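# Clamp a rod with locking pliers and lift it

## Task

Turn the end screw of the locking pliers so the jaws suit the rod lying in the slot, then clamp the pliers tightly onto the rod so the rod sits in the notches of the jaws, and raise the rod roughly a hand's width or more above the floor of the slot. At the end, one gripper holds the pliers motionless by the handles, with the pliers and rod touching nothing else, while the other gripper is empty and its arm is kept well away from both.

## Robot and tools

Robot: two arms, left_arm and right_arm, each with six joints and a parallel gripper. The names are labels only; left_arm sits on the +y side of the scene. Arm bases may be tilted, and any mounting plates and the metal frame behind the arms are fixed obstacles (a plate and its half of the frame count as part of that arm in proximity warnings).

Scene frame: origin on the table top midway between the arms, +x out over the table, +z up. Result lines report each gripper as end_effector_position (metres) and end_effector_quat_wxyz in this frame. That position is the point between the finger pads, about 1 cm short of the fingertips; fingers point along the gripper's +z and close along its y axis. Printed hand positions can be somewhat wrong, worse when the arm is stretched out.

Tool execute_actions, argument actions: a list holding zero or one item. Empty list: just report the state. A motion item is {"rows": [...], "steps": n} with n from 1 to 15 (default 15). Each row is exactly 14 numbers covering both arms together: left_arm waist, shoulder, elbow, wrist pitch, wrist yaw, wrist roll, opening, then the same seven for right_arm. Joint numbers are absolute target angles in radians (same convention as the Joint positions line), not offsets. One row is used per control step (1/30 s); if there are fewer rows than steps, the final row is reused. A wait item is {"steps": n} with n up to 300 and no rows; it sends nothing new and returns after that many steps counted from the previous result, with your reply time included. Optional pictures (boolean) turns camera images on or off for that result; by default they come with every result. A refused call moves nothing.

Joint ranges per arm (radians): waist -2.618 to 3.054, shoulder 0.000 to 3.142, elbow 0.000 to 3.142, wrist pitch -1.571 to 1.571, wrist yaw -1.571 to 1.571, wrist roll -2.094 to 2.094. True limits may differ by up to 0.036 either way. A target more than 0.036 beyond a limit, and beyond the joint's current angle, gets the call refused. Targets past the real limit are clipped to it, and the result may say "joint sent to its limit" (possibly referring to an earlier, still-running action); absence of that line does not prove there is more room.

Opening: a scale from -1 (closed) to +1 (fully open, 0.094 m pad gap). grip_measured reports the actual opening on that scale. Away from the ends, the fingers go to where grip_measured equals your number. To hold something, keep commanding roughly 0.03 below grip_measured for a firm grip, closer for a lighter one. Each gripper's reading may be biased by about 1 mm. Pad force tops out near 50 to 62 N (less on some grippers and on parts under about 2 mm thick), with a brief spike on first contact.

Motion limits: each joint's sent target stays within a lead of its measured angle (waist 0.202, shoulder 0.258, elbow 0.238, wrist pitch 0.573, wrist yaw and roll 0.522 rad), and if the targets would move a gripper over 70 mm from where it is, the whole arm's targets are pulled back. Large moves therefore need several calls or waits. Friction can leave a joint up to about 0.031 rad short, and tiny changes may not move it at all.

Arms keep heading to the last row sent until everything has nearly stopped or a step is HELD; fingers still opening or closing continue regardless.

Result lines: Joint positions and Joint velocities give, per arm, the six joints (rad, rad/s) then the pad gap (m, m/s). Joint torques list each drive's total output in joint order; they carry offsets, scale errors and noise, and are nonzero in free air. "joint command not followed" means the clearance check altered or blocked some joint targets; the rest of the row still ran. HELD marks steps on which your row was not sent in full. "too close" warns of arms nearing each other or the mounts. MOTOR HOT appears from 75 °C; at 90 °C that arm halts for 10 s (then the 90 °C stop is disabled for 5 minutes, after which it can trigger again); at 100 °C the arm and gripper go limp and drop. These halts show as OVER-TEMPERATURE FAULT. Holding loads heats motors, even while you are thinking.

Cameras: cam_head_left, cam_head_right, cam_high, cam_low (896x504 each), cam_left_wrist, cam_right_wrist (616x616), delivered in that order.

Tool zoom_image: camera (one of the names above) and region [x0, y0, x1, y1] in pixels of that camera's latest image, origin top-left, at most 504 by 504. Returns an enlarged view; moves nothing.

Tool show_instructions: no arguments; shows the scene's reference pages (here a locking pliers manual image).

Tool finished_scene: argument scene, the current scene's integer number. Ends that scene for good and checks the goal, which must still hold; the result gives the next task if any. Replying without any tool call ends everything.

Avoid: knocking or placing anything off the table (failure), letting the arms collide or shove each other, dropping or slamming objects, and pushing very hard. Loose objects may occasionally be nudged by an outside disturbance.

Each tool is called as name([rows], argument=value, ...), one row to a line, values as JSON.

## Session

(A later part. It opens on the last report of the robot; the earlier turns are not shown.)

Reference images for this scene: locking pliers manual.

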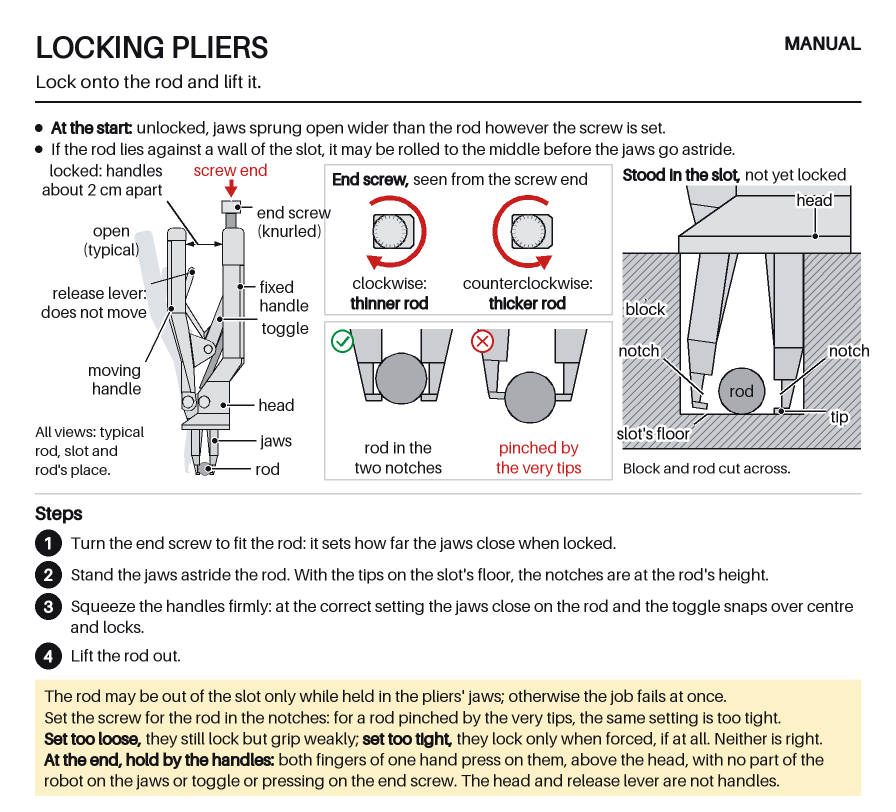

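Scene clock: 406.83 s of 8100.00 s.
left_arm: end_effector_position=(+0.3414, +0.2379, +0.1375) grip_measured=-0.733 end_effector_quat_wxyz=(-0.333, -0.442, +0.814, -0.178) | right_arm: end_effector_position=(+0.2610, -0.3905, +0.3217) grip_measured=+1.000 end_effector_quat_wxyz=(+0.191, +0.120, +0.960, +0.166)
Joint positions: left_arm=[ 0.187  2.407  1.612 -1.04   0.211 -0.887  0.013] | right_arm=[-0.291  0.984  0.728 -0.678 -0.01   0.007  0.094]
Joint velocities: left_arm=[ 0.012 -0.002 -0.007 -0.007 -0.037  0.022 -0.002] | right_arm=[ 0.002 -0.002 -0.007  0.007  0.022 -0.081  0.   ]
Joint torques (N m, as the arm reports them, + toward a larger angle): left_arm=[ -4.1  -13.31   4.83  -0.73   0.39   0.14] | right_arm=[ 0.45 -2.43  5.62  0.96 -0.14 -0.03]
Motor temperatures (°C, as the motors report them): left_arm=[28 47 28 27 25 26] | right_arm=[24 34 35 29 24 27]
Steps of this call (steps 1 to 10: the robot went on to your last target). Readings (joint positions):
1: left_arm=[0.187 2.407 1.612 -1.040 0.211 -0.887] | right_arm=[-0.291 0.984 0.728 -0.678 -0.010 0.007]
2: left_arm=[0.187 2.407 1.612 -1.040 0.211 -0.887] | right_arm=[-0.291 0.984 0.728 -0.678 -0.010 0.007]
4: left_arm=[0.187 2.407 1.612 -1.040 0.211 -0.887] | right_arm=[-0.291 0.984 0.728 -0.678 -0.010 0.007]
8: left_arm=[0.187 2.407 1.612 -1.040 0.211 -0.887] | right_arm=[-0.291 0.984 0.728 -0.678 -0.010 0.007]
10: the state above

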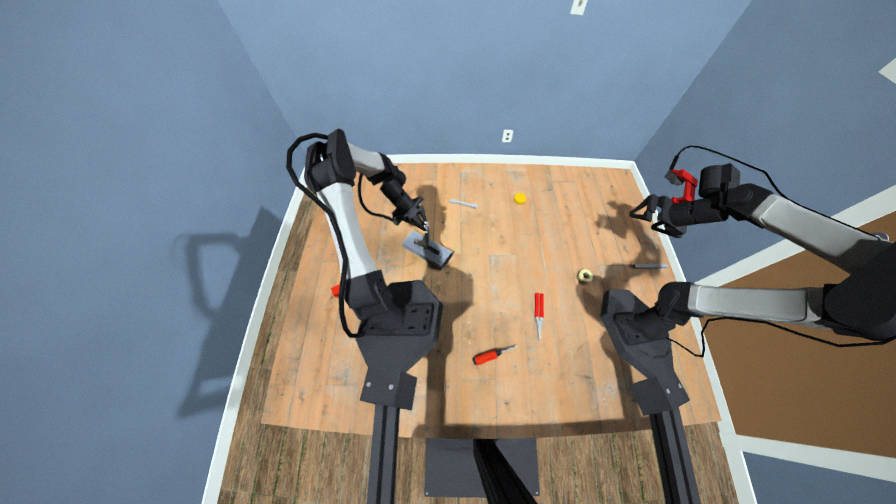

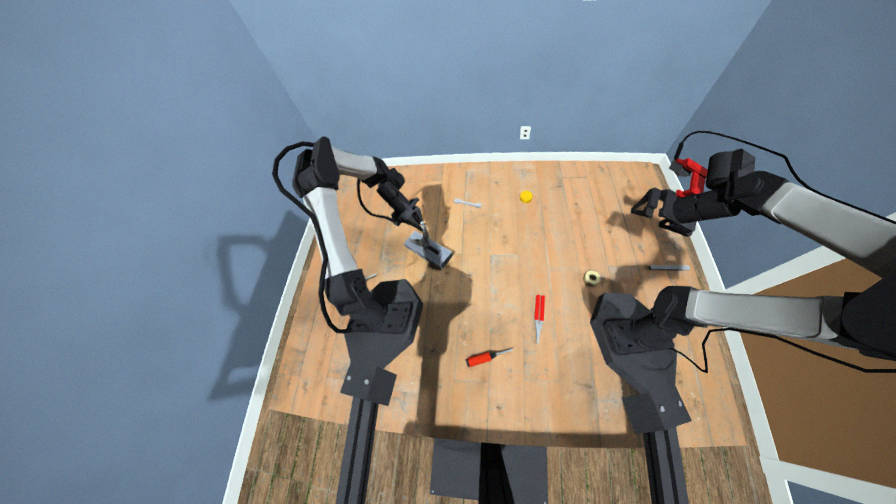

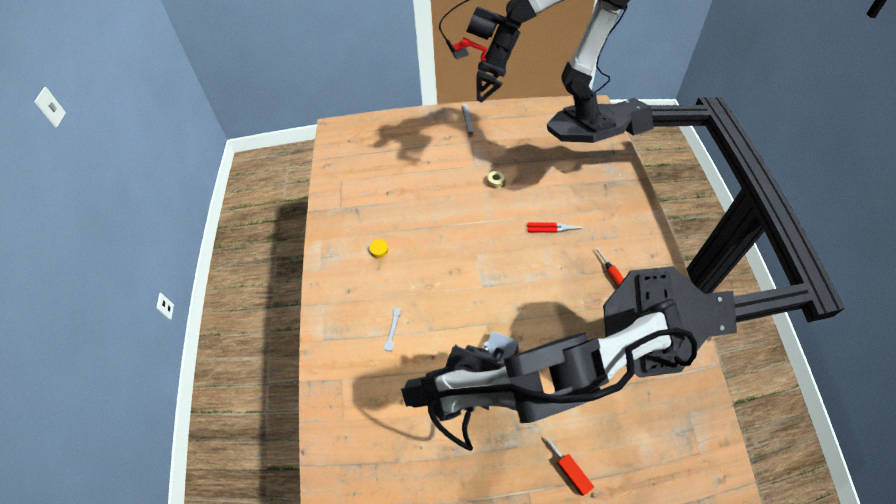

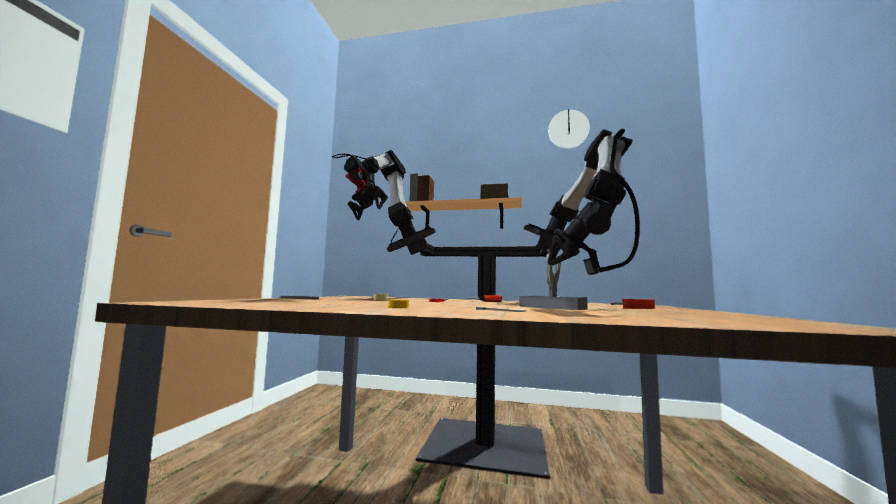

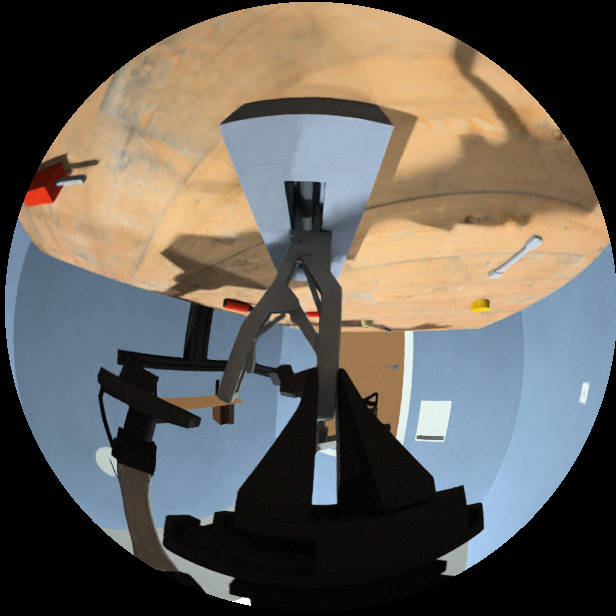

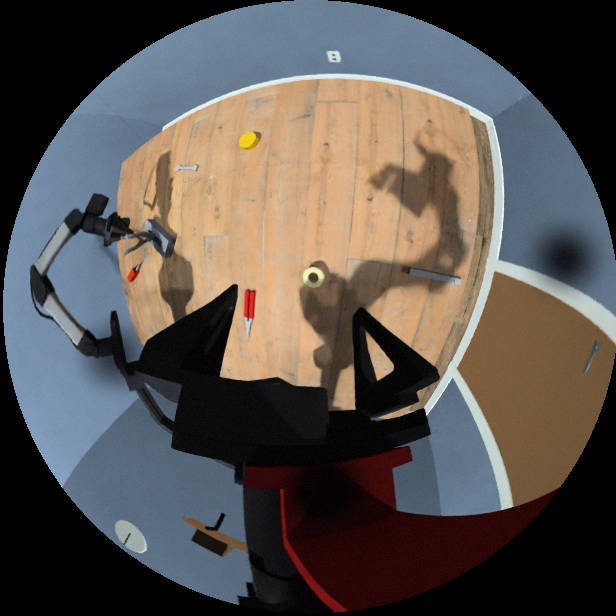

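execute_actions([
  {"rows":[[0.200,2.428,1.62,-1.039,0.218,-0.881,-0.76,-0.3,1.0,0.7,-0.7,0,0,1]],"steps":15},
])

zoom_image(camera="cam_left_wrist", region=[240, 160, 380, 300])

Scene clock: 410.03 s of 8100.00 s.
left_arm: end_effector_position=(+0.3414, +0.2379, +0.1375) grip_measured=-0.733 end_effector_quat_wxyz=(-0.333, -0.441, +0.814, -0.178) | right_arm: end_effector_position=(+0.2610, -0.3905, +0.3217) grip_measured=+1.000 end_effector_quat_wxyz=(+0.191, +0.120, +0.960, +0.166)
Joint positions: left_arm=[ 0.187  2.407  1.612 -1.04   0.211 -0.886  0.013] | right_arm=[-0.291  0.984  0.728 -0.678 -0.01   0.007  0.094]
Joint velocities: left_arm=[-0.002 -0.017 -0.002 -0.051  0.007 -0.081  0.   ] | right_arm=[-0.007  0.002 -0.012 -0.11  -0.007  0.022  0.   ]
Joint torques (N m, as the arm reports them, + toward a larger angle): left_arm=[ -4.03 -12.62   4.84  -0.69   0.39   0.15] | right_arm=[ 0.2  -2.33  5.69  0.93 -0.2   0.  ]
Motor temperatures (°C, as the motors report them): left_arm=[28 47 28 27 25 26] | right_arm=[24 34 35 29 24 27]
Steps of this call (steps 1 to 15: the robot went on to your last target; steps 16 to 81: nothing new was sent; steps 82 to 96: all 15 steps of this action). Readings (joint positions):
82: left_arm=[0.187 2.407 1.612 -1.040 0.211 -0.887] | right_arm=[-0.291 0.984 0.728 -0.678 -0.010 0.007]
83: left_arm=[0.187 2.407 1.612 -1.040 0.211 -0.887] | right_arm=[-0.291 0.984 0.728 -0.678 -0.010 0.007]
85: left_arm=[0.187 2.407 1.612 -1.040 0.211 -0.887] | right_arm=[-0.291 0.984 0.728 -0.678 -0.010 0.007]
89: left_arm=[0.187 2.407 1.612 -1.040 0.211 -0.886] | right_arm=[-0.291 0.984 0.728 -0.678 -0.010 0.007]
96: the state above

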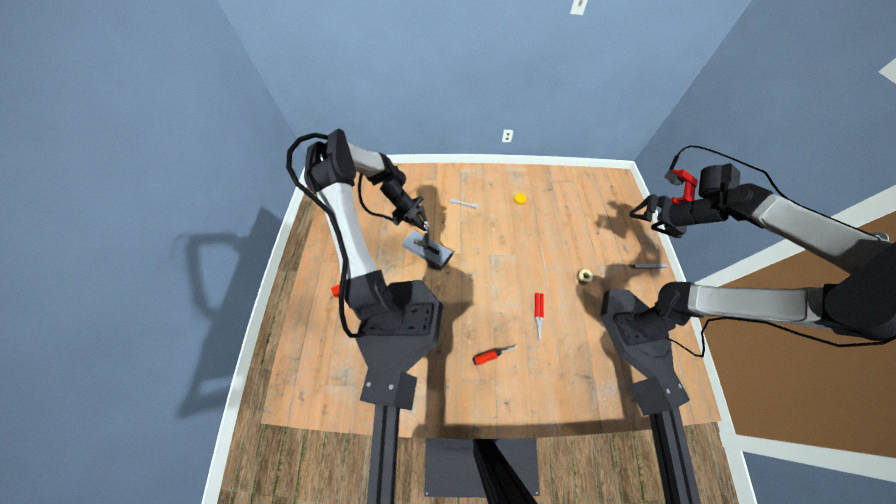

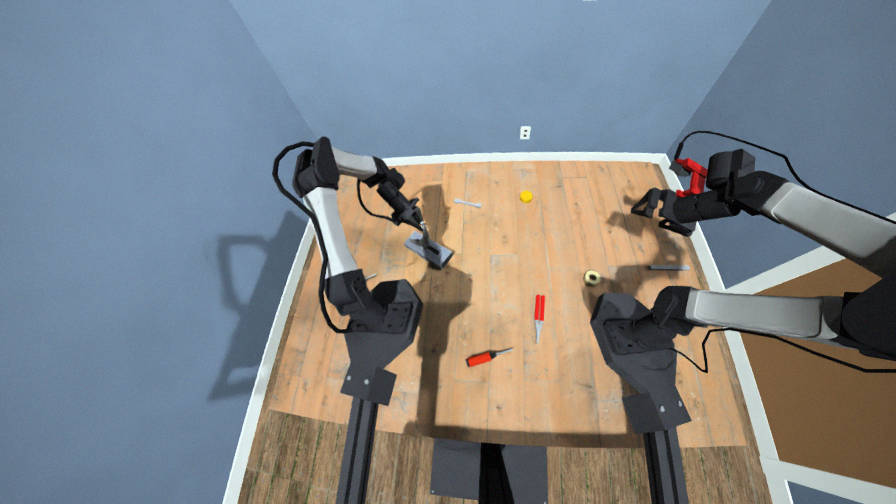

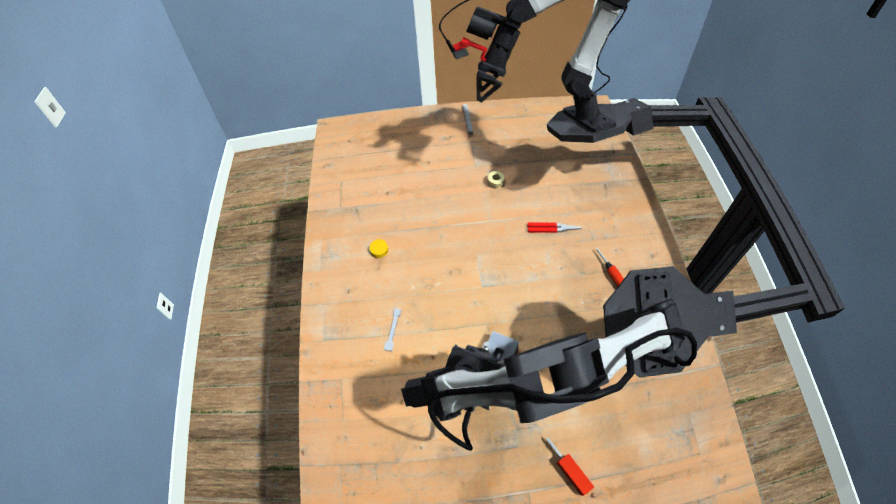

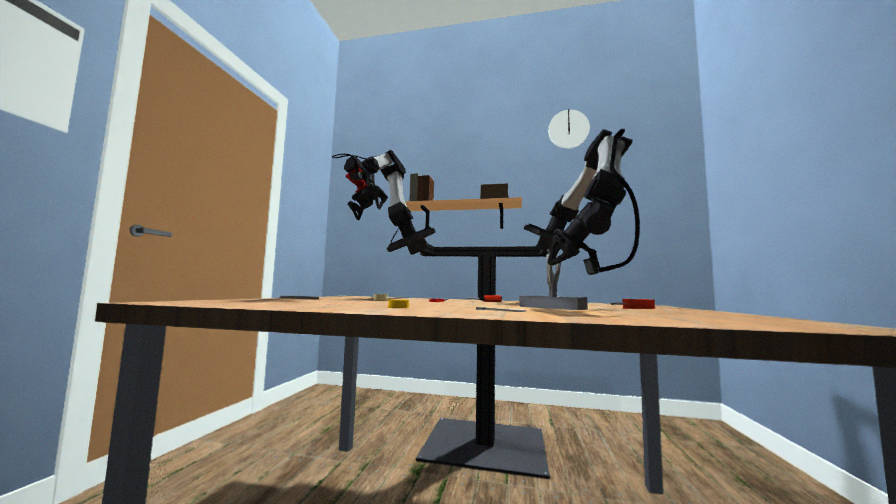

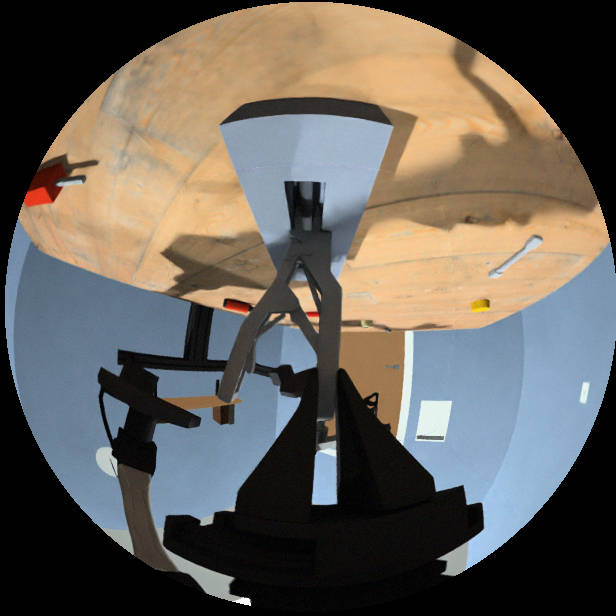

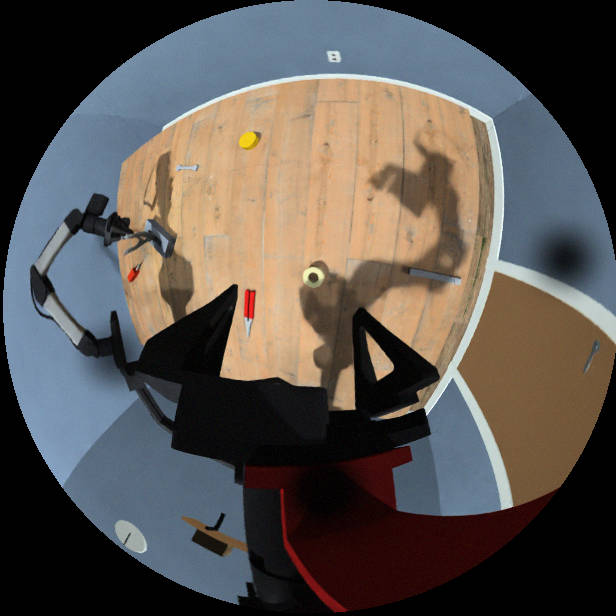

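Region (240, 160, 380, 300) of cam_left_wrist's 616x616 image, scaled by 3.600, with more detail than that image has.

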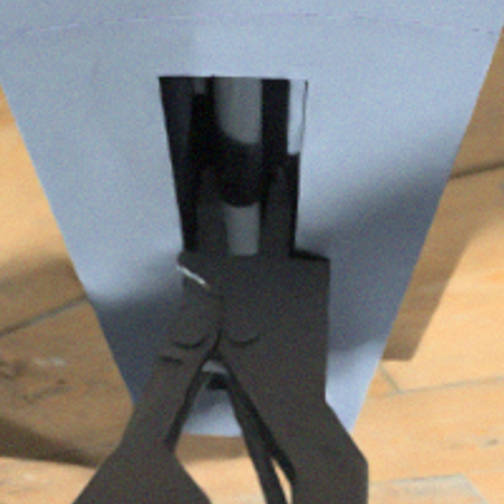

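Seated probably. Release slowly.

execute_actions([
  {"rows":[[0.192,2.412,1.62,-1.043,0.215,-0.886,-0.76,-0.3,1.0,0.7,-0.7,0,0,1],[0.192,2.412,1.62,-1.043,0.215,-0.886,-0.75,-0.3,1.0,0.7,-0.7,0,0,1],[0.192,2.412,1.62,-1.043,0.215,-0.886,-0.74,-0.3,1.0,0.7,-0.7,0,0,1],[0.192,2.412,1.62,-1.043,0.215,-0.886,-0.735,-0.3,1.0,0.7,-0.7,0,0,1],[0.192,2.412,1.62,-1.043,0.215,-0.886,-0.73,-0.3,1.0,0.7,-0.7,0,0,1],[0.192,2.412,1.62,-1.043,0.215,-0.886,-0.72,-0.3,1.0,0.7,-0.7,0,0,1],[0.192,2.412,1.62,-1.043,0.215,-0.886,-0.71,-0.3,1.0,0.7,-0.7,0,0,1],[0.192,2.412,1.62,-1.043,0.215,-0.886,-0.69,-0.3,1.0,0.7,-0.7,0,0,1],[0.192,2.412,1.62,-1.043,0.215,-0.886,-0.66,-0.3,1.0,0.7,-0.7,0,0,1],[0.192,2.412,1.62,-1.043,0.215,-0.886,-0.62,-0.3,1.0,0.7,-0.7,0,0,1],[0.192,2.412,1.62,-1.043,0.215,-0.886,-0.57,-0.3,1.0,0.7,-0.7,0,0,1],[0.192,2.412,1.62,-1.043,0.215,-0.886,-0.52,-0.3,1.0,0.7,-0.7,0,0,1],[0.192,2.412,1.62,-1.043,0.215,-0.886,-0.47,-0.3,1.0,0.7,-0.7,0,0,1],[0.192,2.412,1.62,-1.043,0.215,-0.886,-0.42,-0.3,1.0,0.7,-0.7,0,0,1]],"steps":15},
])

Scene clock: 418.70 s of 8100.00 s.
left_arm: end_effector_position=(+0.3414, +0.2379, +0.1375) grip_measured=-0.428 end_effector_quat_wxyz=(-0.333, -0.441, +0.814, -0.178) | right_arm: end_effector_position=(+0.2610, -0.3905, +0.3217) grip_measured=+1.000 end_effector_quat_wxyz=(+0.191, +0.120, +0.960, +0.166)
Joint positions: left_arm=[ 0.187  2.407  1.612 -1.04   0.211 -0.886  0.027] | right_arm=[-0.291  0.984  0.728 -0.678 -0.01   0.007  0.094]
Joint velocities: left_arm=[ 0.002 -0.002 -0.012  0.037  0.022 -0.022  0.012] | right_arm=[-0.002 -0.007  0.012 -0.037 -0.037  0.007  0.   ]
Joint torques (N m, as the arm reports them, + toward a larger angle): left_arm=[ -4.62 -14.21   4.83  -0.73   0.36   0.1 ] | right_arm=[ 0.54 -2.49  5.6   0.96 -0.13 -0.04]
Motor temperatures (°C, as the motors report them): left_arm=[28 47 28 27 25 26] | right_arm=[24 34 35 29 24 27]
Steps of this call (steps 1 to 15: the robot went on to your last target; steps 16 to 245: nothing new was sent; steps 246 to 260: all 15 steps of this action). Readings (joint positions):
246: left_arm=[0.187 2.407 1.612 -1.040 0.211 -0.886] | right_arm=[-0.291 0.984 0.728 -0.678 -0.010 0.007]
247: left_arm=[0.187 2.407 1.612 -1.040 0.211 -0.886] | right_arm=[-0.291 0.984 0.728 -0.678 -0.010 0.007]
249: left_arm=[0.187 2.407 1.612 -1.040 0.211 -0.886] | right_arm=[-0.291 0.984 0.728 -0.678 -0.010 0.007]
253: left_arm=[0.187 2.407 1.612 -1.040 0.211 -0.886] | right_arm=[-0.291 0.984 0.728 -0.678 -0.010 0.007]
260: the state above

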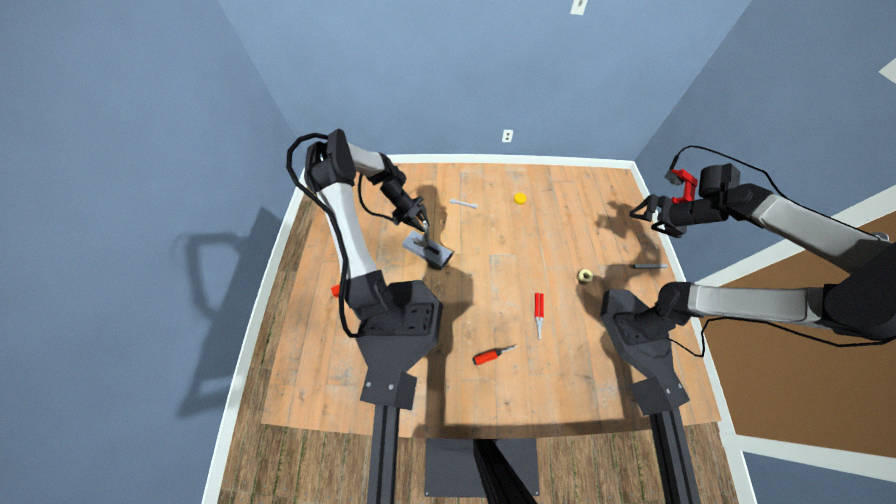

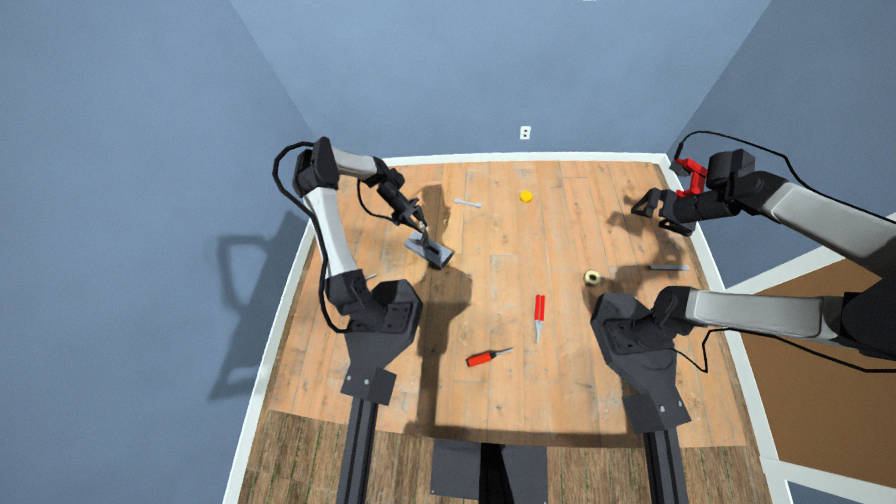

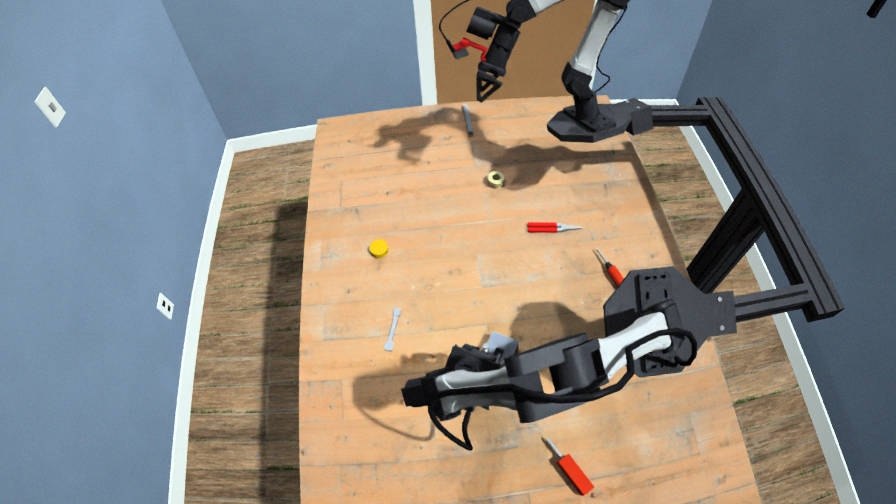

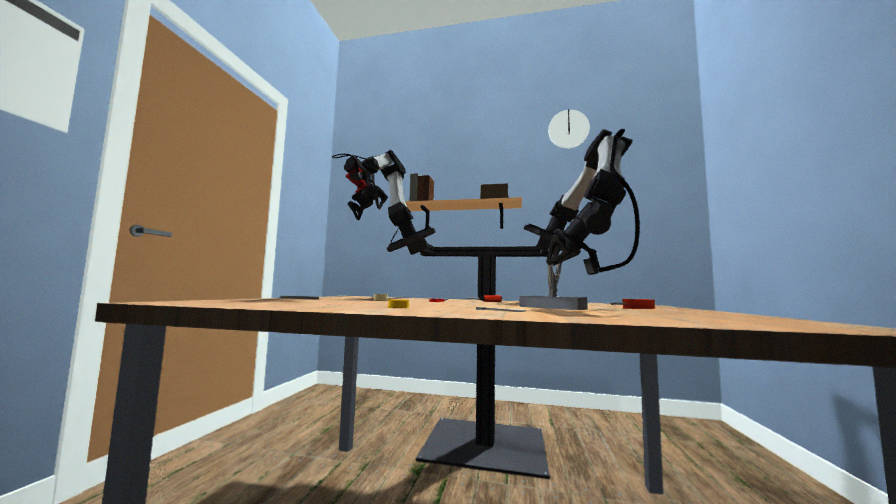

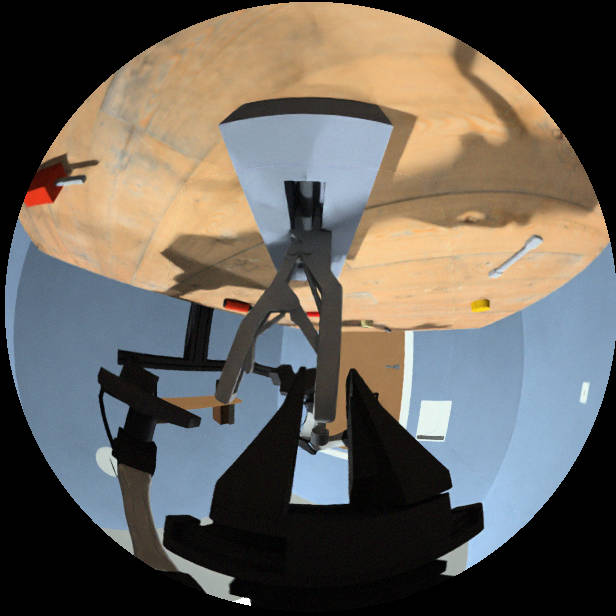

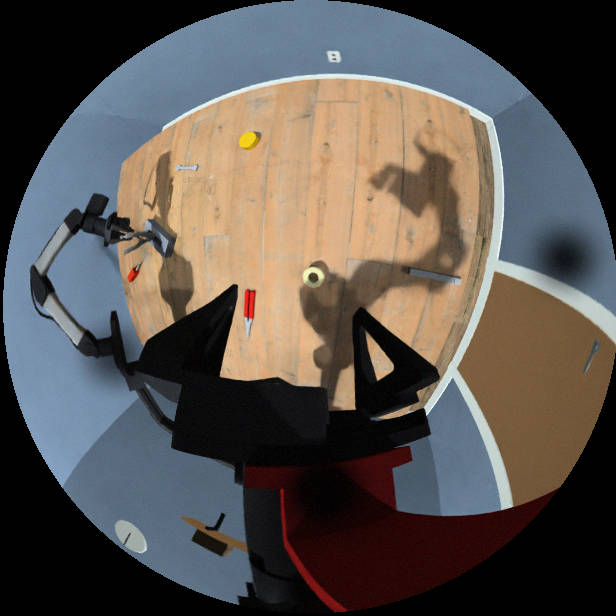

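execute_actions([
  {"rows":[[0.176,2.392,1.62,-1.05,0.215,-0.892,-0.42,-0.3,1.0,0.7,-0.7,0,0,1],[0.172,2.384,1.62,-1.057,0.216,-0.895,-0.42,-0.3,1.0,0.7,-0.7,0,0,1],[0.168,2.375,1.62,-1.065,0.217,-0.899,-0.42,-0.3,1.0,0.7,-0.7,0,0,1],[0.164,2.366,1.62,-1.073,0.218,-0.903,-0.42,-0.3,1.0,0.7,-0.7,0,0,1],[0.160,2.357,1.62,-1.081,0.219,-0.907,-0.42,-0.3,1.0,0.7,-0.7,0,0,1],[0.156,2.348,1.62,-1.089,0.22,-0.911,-0.42,-0.3,1.0,0.7,-0.7,0,0,1],[0.152,2.339,1.62,-1.097,0.221,-0.915,-0.42,-0.3,1.0,0.7,-0.7,0,0,1],[0.148,2.33,1.62,-1.105,0.222,-0.919,-0.42,-0.3,1.0,0.7,-0.7,0,0,1],[0.144,2.321,1.62,-1.113,0.223,-0.923,-0.42,-0.3,1.0,0.7,-0.7,0,0,1],[0.140,2.312,1.62,-1.121,0.224,-0.927,-0.42,-0.3,1.0,0.7,-0.7,0,0,1],[0.136,2.303,1.62,-1.129,0.225,-0.931,-0.42,-0.3,1.0,0.7,-0.7,0,0,1],[0.132,2.294,1.62,-1.137,0.226,-0.935,-0.42,-0.3,1.0,0.7,-0.7,0,0,1],[0.128,2.285,1.62,-1.145,0.227,-0.939,-0.42,-0.3,1.0,0.7,-0.7,0,0,1],[0.124,2.276,1.62,-1.153,0.228,-0.943,-0.42,-0.3,1.0,0.7,-0.7,0,0,1],[0.120,2.267,1.62,-1.161,0.229,-0.947,-0.42,-0.3,1.0,0.7,-0.7,0,0,1]],"steps":15},
], pictures=false)

execute_actions([
  {"rows":[[0.112,2.25,1.62,-1.177,0.23,-0.955,-0.42,-0.3,1.0,0.7,-0.7,0,0,1],[0.104,2.23,1.62,-1.193,0.23,-0.96,-0.42,-0.3,1.0,0.7,-0.7,0,0,1],[0.096,2.21,1.62,-1.21,0.23,-0.97,-0.42,-0.3,1.0,0.7,-0.7,0,0,1],[0.088,2.19,1.62,-1.225,0.23,-0.975,-0.42,-0.3,1.0,0.7,-0.7,0,0,1]],"steps":10},
], pictures=false)

Scene clock: 440.73 s of 8100.00 s.
left_arm: end_effector_position=(+0.3514, +0.2380, +0.1869) grip_measured=-0.422 end_effector_quat_wxyz=(-0.318, -0.438, +0.820, -0.184) | right_arm: end_effector_position=(+0.2610, -0.3905, +0.3217) grip_measured=+1.000 end_effector_quat_wxyz=(+0.191, +0.120, +0.960, +0.166)
Joint positions: left_arm=[ 0.136  2.288  1.612 -1.118  0.217 -0.924  0.027] | right_arm=[-0.291  0.984  0.728 -0.678 -0.01   0.007  0.094]
Joint velocities: left_arm=[-0.105 -0.242  0.012 -0.183  0.066 -0.11   0.001] | right_arm=[-0.002 -0.007  0.007 -0.037 -0.022 -0.037  0.   ]
Joint torques (N m, as the arm reports them, + toward a larger angle): left_arm=[ -5.67 -15.13   5.5   -0.68   0.39   0.04] | right_arm=[ 0.35 -2.51  5.65  0.95 -0.16 -0.02]
Motor temperatures (°C, as the motors report them): left_arm=[28 48 28 27 25 26] | right_arm=[24 34 35 29 24 27]
Steps of this call (steps 1 to 15: the robot went on to your last target; steps 16 to 646: nothing new was sent; steps 647 to 661: all 15 steps of this action). Readings (joint positions):
647: left_arm=[0.187 2.406 1.612 -1.040 0.211 -0.886] | right_arm=[-0.291 0.984 0.728 -0.678 -0.010 0.007]
648: left_arm=[0.187 2.404 1.612 -1.041 0.211 -0.887] | right_arm=[-0.291 0.984 0.728 -0.678 -0.010 0.007]
650: left_arm=[0.184 2.395 1.612 -1.047 0.211 -0.889] | right_arm=[-0.291 0.984 0.728 -0.678 -0.010 0.007]
654: left_arm=[0.167 2.356 1.612 -1.068 0.211 -0.900] | right_arm=[-0.291 0.984 0.728 -0.678 -0.010 0.007]
661: the state above

Scene clock: 441.07 s of 8100.00 s.
left_arm: end_effector_position=(+0.3517, +0.2384, +0.2329) grip_measured=-0.422 end_effector_quat_wxyz=(-0.311, -0.436, +0.823, -0.187) | right_arm: end_effector_position=(+0.2610, -0.3905, +0.3217) grip_measured=+1.000 end_effector_quat_wxyz=(+0.191, +0.120, +0.960, +0.166)
Joint positions: left_arm=[ 0.09   2.181  1.612 -1.203  0.224 -0.962  0.027] | right_arm=[-0.291  0.984  0.728 -0.678 -0.01   0.007  0.094]
Joint velocities: left_arm=[-0.007 -0.002 -0.007 -0.154 -0.022 -0.022  0.   ] | right_arm=[ 0.007 -0.002  0.012  0.007  0.022 -0.066  0.   ]
Joint torques (N m, as the arm reports them, + toward a larger angle): left_arm=[ -5.08 -13.25   5.96  -0.57   0.4    0.04] | right_arm=[ 0.29 -2.57  5.62  0.96 -0.19 -0.03]
Motor temperatures (°C, as the motors report them): left_arm=[29 48 28 27 25 26] | right_arm=[24 34 35 29 24 27]
Steps of this call (steps 1 to 10: all 10 steps of this action). Readings (joint positions):
1: left_arm=[0.132 2.278 1.612 -1.127 0.218 -0.929] | right_arm=[-0.291 0.984 0.728 -0.678 -0.010 0.007]
2: left_arm=[0.127 2.268 1.612 -1.137 0.218 -0.934] | right_arm=[-0.291 0.984 0.728 -0.678 -0.010 0.007]
4: left_arm=[0.114 2.239 1.612 -1.160 0.219 -0.945] | right_arm=[-0.291 0.984 0.728 -0.678 -0.010 0.007]
8: left_arm=[0.092 2.185 1.612 -1.194 0.223 -0.959] | right_arm=[-0.291 0.984 0.728 -0.678 -0.010 0.007]
10: the state above

execute_actions([
  {"rows":[[0.08,2.16,1.61,-1.19,0.2,-0.975,-0.3,-0.3,1.0,0.7,-0.7,0,0,1],[0.07,2.15,1.61,-1.17,0.18,-0.985,-0.2,-0.3,1.0,0.7,-0.7,0,0,1],[0.06,2.14,1.6,-1.15,0.155,-0.995,-0.1,-0.3,1.0,0.7,-0.7,0,0,1],[0.05,2.13,1.58,-1.13,0.13,-1.005,0,-0.3,1.0,0.7,-0.7,0,0,1],[0.04,2.12,1.56,-1.11,0.11,-1.015,0.1,-0.3,1.0,0.7,-0.7,0,0,1],[0.03,2.11,1.54,-1.09,0.085,-1.025,0.2,-0.3,1.0,0.7,-0.7,0,0,1],[0.02,2.1,1.52,-1.07,0.06,-1.035,0.3,-0.3,1.0,0.7,-0.7,0,0,1],[0.01,2.09,1.5,-1.05,0.04,-1.045,0.4,-0.3,1.0,0.7,-0.7,0,0,1],[0.0,2.08,1.48,-1.03,0.015,-1.055,0.5,-0.3,1.0,0.7,-0.7,0,0,1],[-0.01,2.07,1.46,-1.01,-0.01,-1.065,0.6,-0.3,1.0,0.7,-0.7,0,0,1],[-0.02,2.06,1.44,-0.99,-0.03,-1.075,0.7,-0.3,1.0,0.7,-0.7,0,0,1],[-0.03,2.05,1.42,-0.97,-0.055,-1.085,0.8,-0.3,1.0,0.7,-0.7,0,0,1],[-0.04,2.04,1.4,-0.95,-0.08,-1.095,0.9,-0.3,1.0,0.7,-0.7,0,0,1],[-0.05,2.03,1.38,-0.93,-0.1,-1.105,1,-0.3,1.0,0.7,-0.7,0,0,1],[-0.06,2.02,1.36,-0.91,-0.125,-1.115,1,-0.3,1.0,0.7,-0.7,0,0,1]],"steps":15},
], pictures=false)

execute_actions([
  {"rows":[[-0.07,2.01,1.34,-0.89,-0.15,-1.125,1,-0.3,1.0,0.7,-0.7,0,0,1],[-0.08,2.0,1.32,-0.87,-0.17,-1.135,1,-0.3,1.0,0.7,-0.7,0,0,1],[-0.09,1.99,1.3,-0.85,-0.195,-1.145,1,-0.3,1.0,0.7,-0.7,0,0,1],[-0.1,1.98,1.28,-0.83,-0.22,-1.155,1,-0.3,1.0,0.7,-0.7,0,0,1],[-0.11,1.97,1.26,-0.81,-0.24,-1.17,1,-0.3,1.0,0.7,-0.7,0,0,1],[-0.12,1.96,1.24,-0.79,-0.265,-1.18,1,-0.3,1.0,0.7,-0.7,0,0,1],[-0.13,1.95,1.22,-0.77,-0.29,-1.19,1,-0.3,1.0,0.7,-0.7,0,0,1],[-0.14,1.94,1.2,-0.75,-0.31,-1.2,1,-0.3,1.0,0.7,-0.7,0,0,1],[-0.15,1.93,1.18,-0.73,-0.335,-1.21,1,-0.3,1.0,0.7,-0.7,0,0,1],[-0.16,1.92,1.16,-0.71,-0.36,-1.22,1,-0.3,1.0,0.7,-0.7,0,0,1],[-0.17,1.91,1.14,-0.69,-0.38,-1.235,1,-0.3,1.0,0.7,-0.7,0,0,1],[-0.18,1.9,1.115,-0.67,-0.405,-1.245,1,-0.3,1.0,0.7,-0.7,0,0,1],[-0.19,1.9,1.09,-0.655,-0.43,-1.255,1,-0.3,1.0,0.7,-0.7,0,0,1],[-0.197,1.9,1.065,-0.648,-0.45,-1.265,1,-0.3,1.0,0.7,-0.7,0,0,1],[-0.197,1.9,1.04,-0.648,-0.458,-1.273,1,-0.3,1.0,0.7,-0.7,0,0,1]],"steps":15},
], pictures=false)

execute_actions([
  {"steps":20},
])

Scene clock: 463.23 s of 8100.00 s.
left_arm: end_effector_position=(+0.3455, +0.2332, +0.2313) grip_measured=+1.000 end_effector_quat_wxyz=(-0.194, -0.440, +0.869, -0.116) | right_arm: end_effector_position=(+0.2610, -0.3905, +0.3217) grip_measured=+1.000 end_effector_quat_wxyz=(+0.191, +0.120, +0.960, +0.166)
Joint positions: left_arm=[-0.036  2.044  1.414 -1.002 -0.019 -1.068  0.094] | right_arm=[-0.291  0.984  0.728 -0.678 -0.01   0.007  0.094]
Joint velocities: left_arm=[-0.271 -0.252 -0.608  0.52  -0.637 -0.286  0.   ] | right_arm=[-0.007  0.002 -0.012 -0.022 -0.022 -0.081  0.   ]
Joint torques (N m, as the arm reports them, + toward a larger angle): left_arm=[ -5.32 -13.77   4.12  -0.01   0.14   0.02] | right_arm=[ 0.39 -2.49  5.65  0.99 -0.14 -0.07]
Motor temperatures (°C, as the motors report them): left_arm=[29 48 28 27 25 26] | right_arm=[24 34 35 29 24 27]
Steps of this call (steps 1 to 30: the robot went on to your last target; steps 31 to 650: nothing new was sent; steps 651 to 665: all 15 steps of this action). Readings (joint positions):
651: left_arm=[0.090 2.179 1.612 -1.214 0.223 -0.969] | right_arm=[-0.291 0.984 0.728 -0.678 -0.010 0.007]
652: left_arm=[0.089 2.176 1.612 -1.211 0.217 -0.970] | right_arm=[-0.291 0.984 0.728 -0.678 -0.010 0.007]
654: left_arm=[0.082 2.162 1.609 -1.192 0.194 -0.978] | right_arm=[-0.291 0.984 0.728 -0.678 -0.010 0.007]
658: left_arm=[0.041 2.108 1.558 -1.127 0.128 -1.005] | right_arm=[-0.291 0.984 0.728 -0.678 -0.010 0.007]
665: the state above

Scene clock: 463.73 s of 8100.00 s.
left_arm: end_effector_position=(+0.3273, +0.2391, +0.2200) grip_measured=+1.000 end_effector_quat_wxyz=(-0.029, -0.468, +0.883, -0.027) | right_arm: end_effector_position=(+0.2610, -0.3905, +0.3217) grip_measured=+1.000 end_effector_quat_wxyz=(+0.191, +0.120, +0.960, +0.166)
Joint positions: left_arm=[-0.182  1.903  1.108 -0.709 -0.366 -1.223  0.094] | right_arm=[-0.291  0.984  0.728 -0.678 -0.01   0.007  0.094]
Joint velocities: left_arm=[-0.232 -0.105 -0.657  0.476 -0.549 -0.344  0.   ] | right_arm=[-0.007  0.002 -0.022 -0.007 -0.007 -0.051  0.   ]
Joint torques (N m, as the arm reports them, + toward a larger angle): left_arm=[ -4.21 -10.43   3.2    0.22  -0.06   0.04] | right_arm=[ 0.26 -2.37  5.39  0.98 -0.17 -0.06]
Motor temperatures (°C, as the motors report them): left_arm=[29 48 28 27 25 26] | right_arm=[24 34 35 29 24 27]
Steps of this call (steps 1 to 15: all 15 steps of this action). Readings (joint positions):
1: left_arm=[-0.046 2.036 1.393 -0.984 -0.042 -1.078] | right_arm=[-0.291 0.984 0.728 -0.678 -0.010 0.007]
2: left_arm=[-0.055 2.026 1.373 -0.965 -0.065 -1.087] | right_arm=[-0.291 0.984 0.728 -0.678 -0.010 0.007]
4: left_arm=[-0.074 2.007 1.333 -0.926 -0.111 -1.107] | right_arm=[-0.291 0.984 0.728 -0.678 -0.010 0.007]
8: left_arm=[-0.114 1.965 1.254 -0.846 -0.204 -1.149] | right_arm=[-0.291 0.984 0.728 -0.678 -0.010 0.007]
15: the state above

Scene clock: 464.40 s of 8100.00 s.
left_arm: end_effector_position=(+0.3214, +0.2480, +0.2116) grip_measured=+1.000 end_effector_quat_wxyz=(-0.001, -0.483, +0.876, +0.003) | right_arm: end_effector_position=(+0.2610, -0.3905, +0.3217) grip_measured=+1.000 end_effector_quat_wxyz=(+0.191, +0.120, +0.960, +0.166)
Joint positions: left_arm=[-0.192  1.902  1.055 -0.66  -0.45  -1.266  0.094] | right_arm=[-0.291  0.984  0.728 -0.678 -0.01   0.007  0.094]
Joint velocities: left_arm=[-0.042 -0.017  0.007  0.022 -0.022 -0.022  0.   ] | right_arm=[ 0.007 -0.007  0.002 -0.051 -0.022  0.051  0.   ]
Joint torques (N m, as the arm reports them, + toward a larger angle): left_arm=[ -4.55 -10.71   4.13   0.42  -0.14   0.05] | right_arm=[ 0.38 -2.28  5.49  0.97 -0.17 -0.05]
Motor temperatures (°C, as the motors report them): left_arm=[29 48 28 27 25 26] | right_arm=[24 34 35 29 24 27]
Steps of this call (steps 1 to 20: the robot went on to your last target). Readings (joint positions):
1: left_arm=[-0.189 1.902 1.088 -0.699 -0.382 -1.232] | right_arm=[-0.291 0.984 0.728 -0.678 -0.010 0.007]
2: left_arm=[-0.192 1.902 1.072 -0.694 -0.395 -1.239] | right_arm=[-0.291 0.984 0.728 -0.678 -0.010 0.007]
4: left_arm=[-0.192 1.902 1.056 -0.689 -0.414 -1.249] | right_arm=[-0.291 0.984 0.728 -0.678 -0.010 0.007]
8: left_arm=[-0.192 1.902 1.055 -0.673 -0.436 -1.259] | right_arm=[-0.291 0.984 0.728 -0.678 -0.010 0.007]
20: the state above

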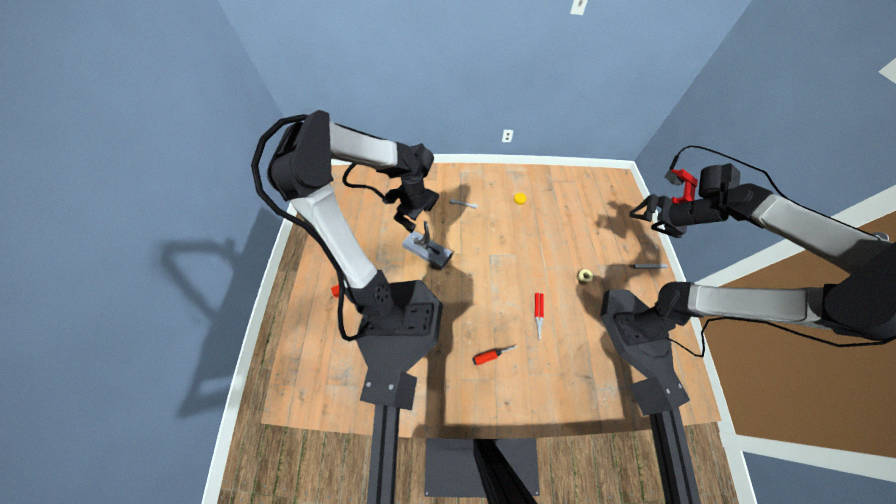

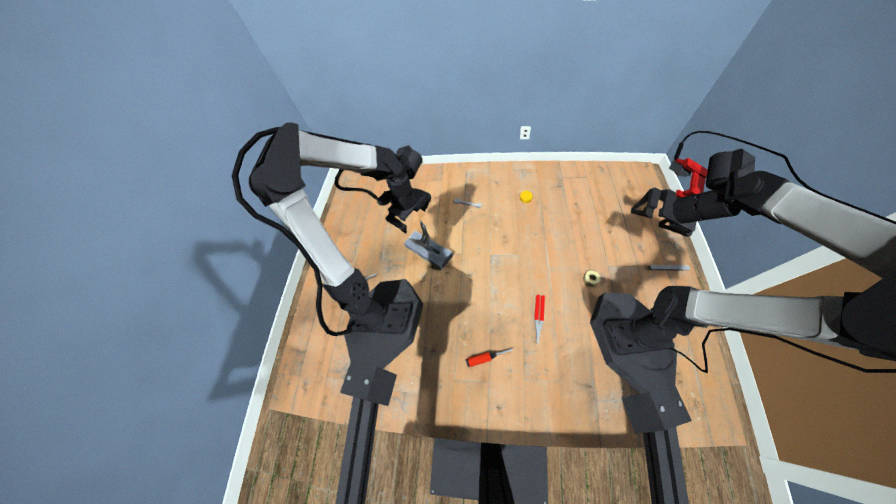

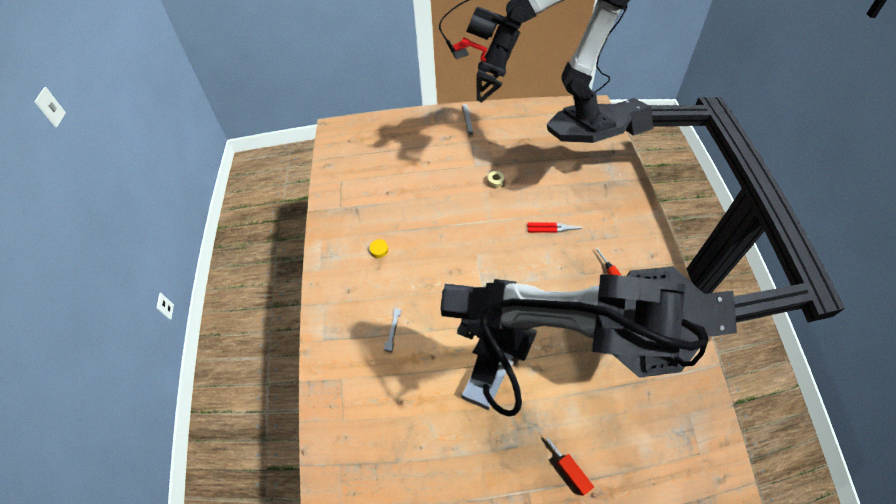

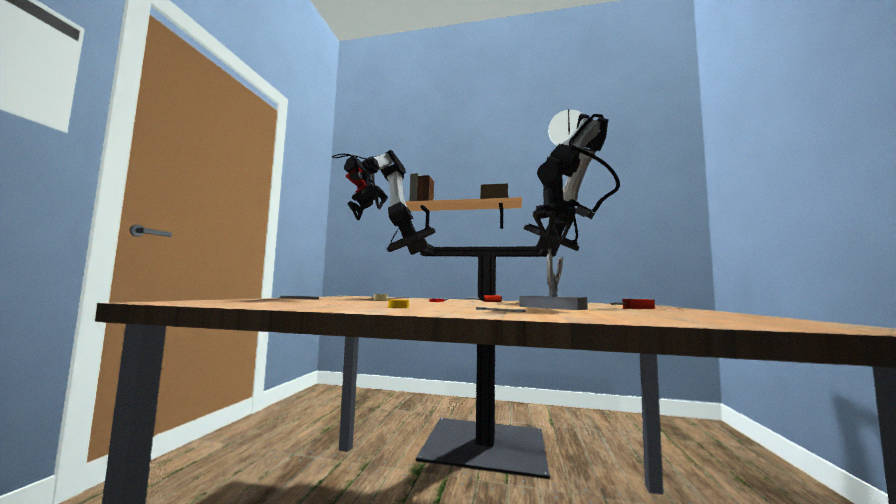

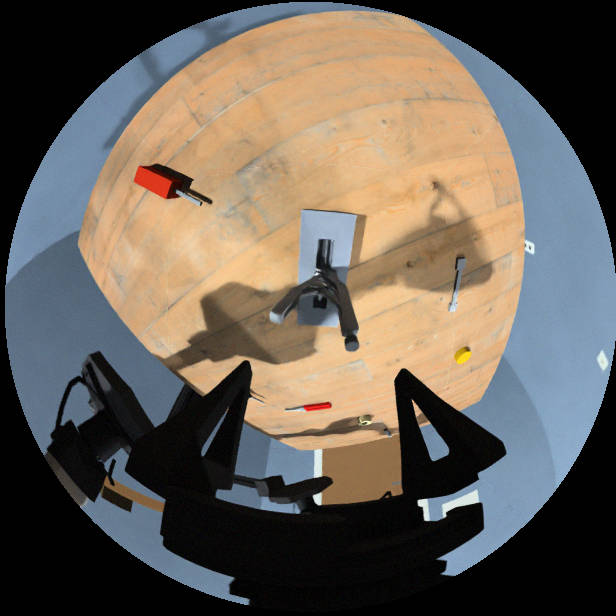

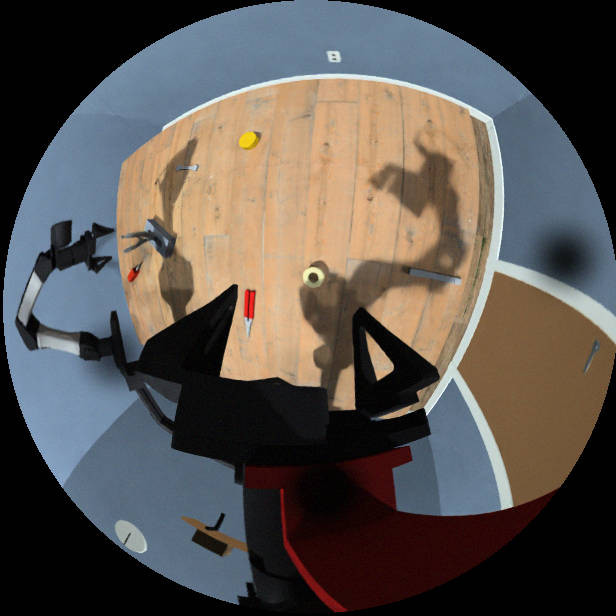

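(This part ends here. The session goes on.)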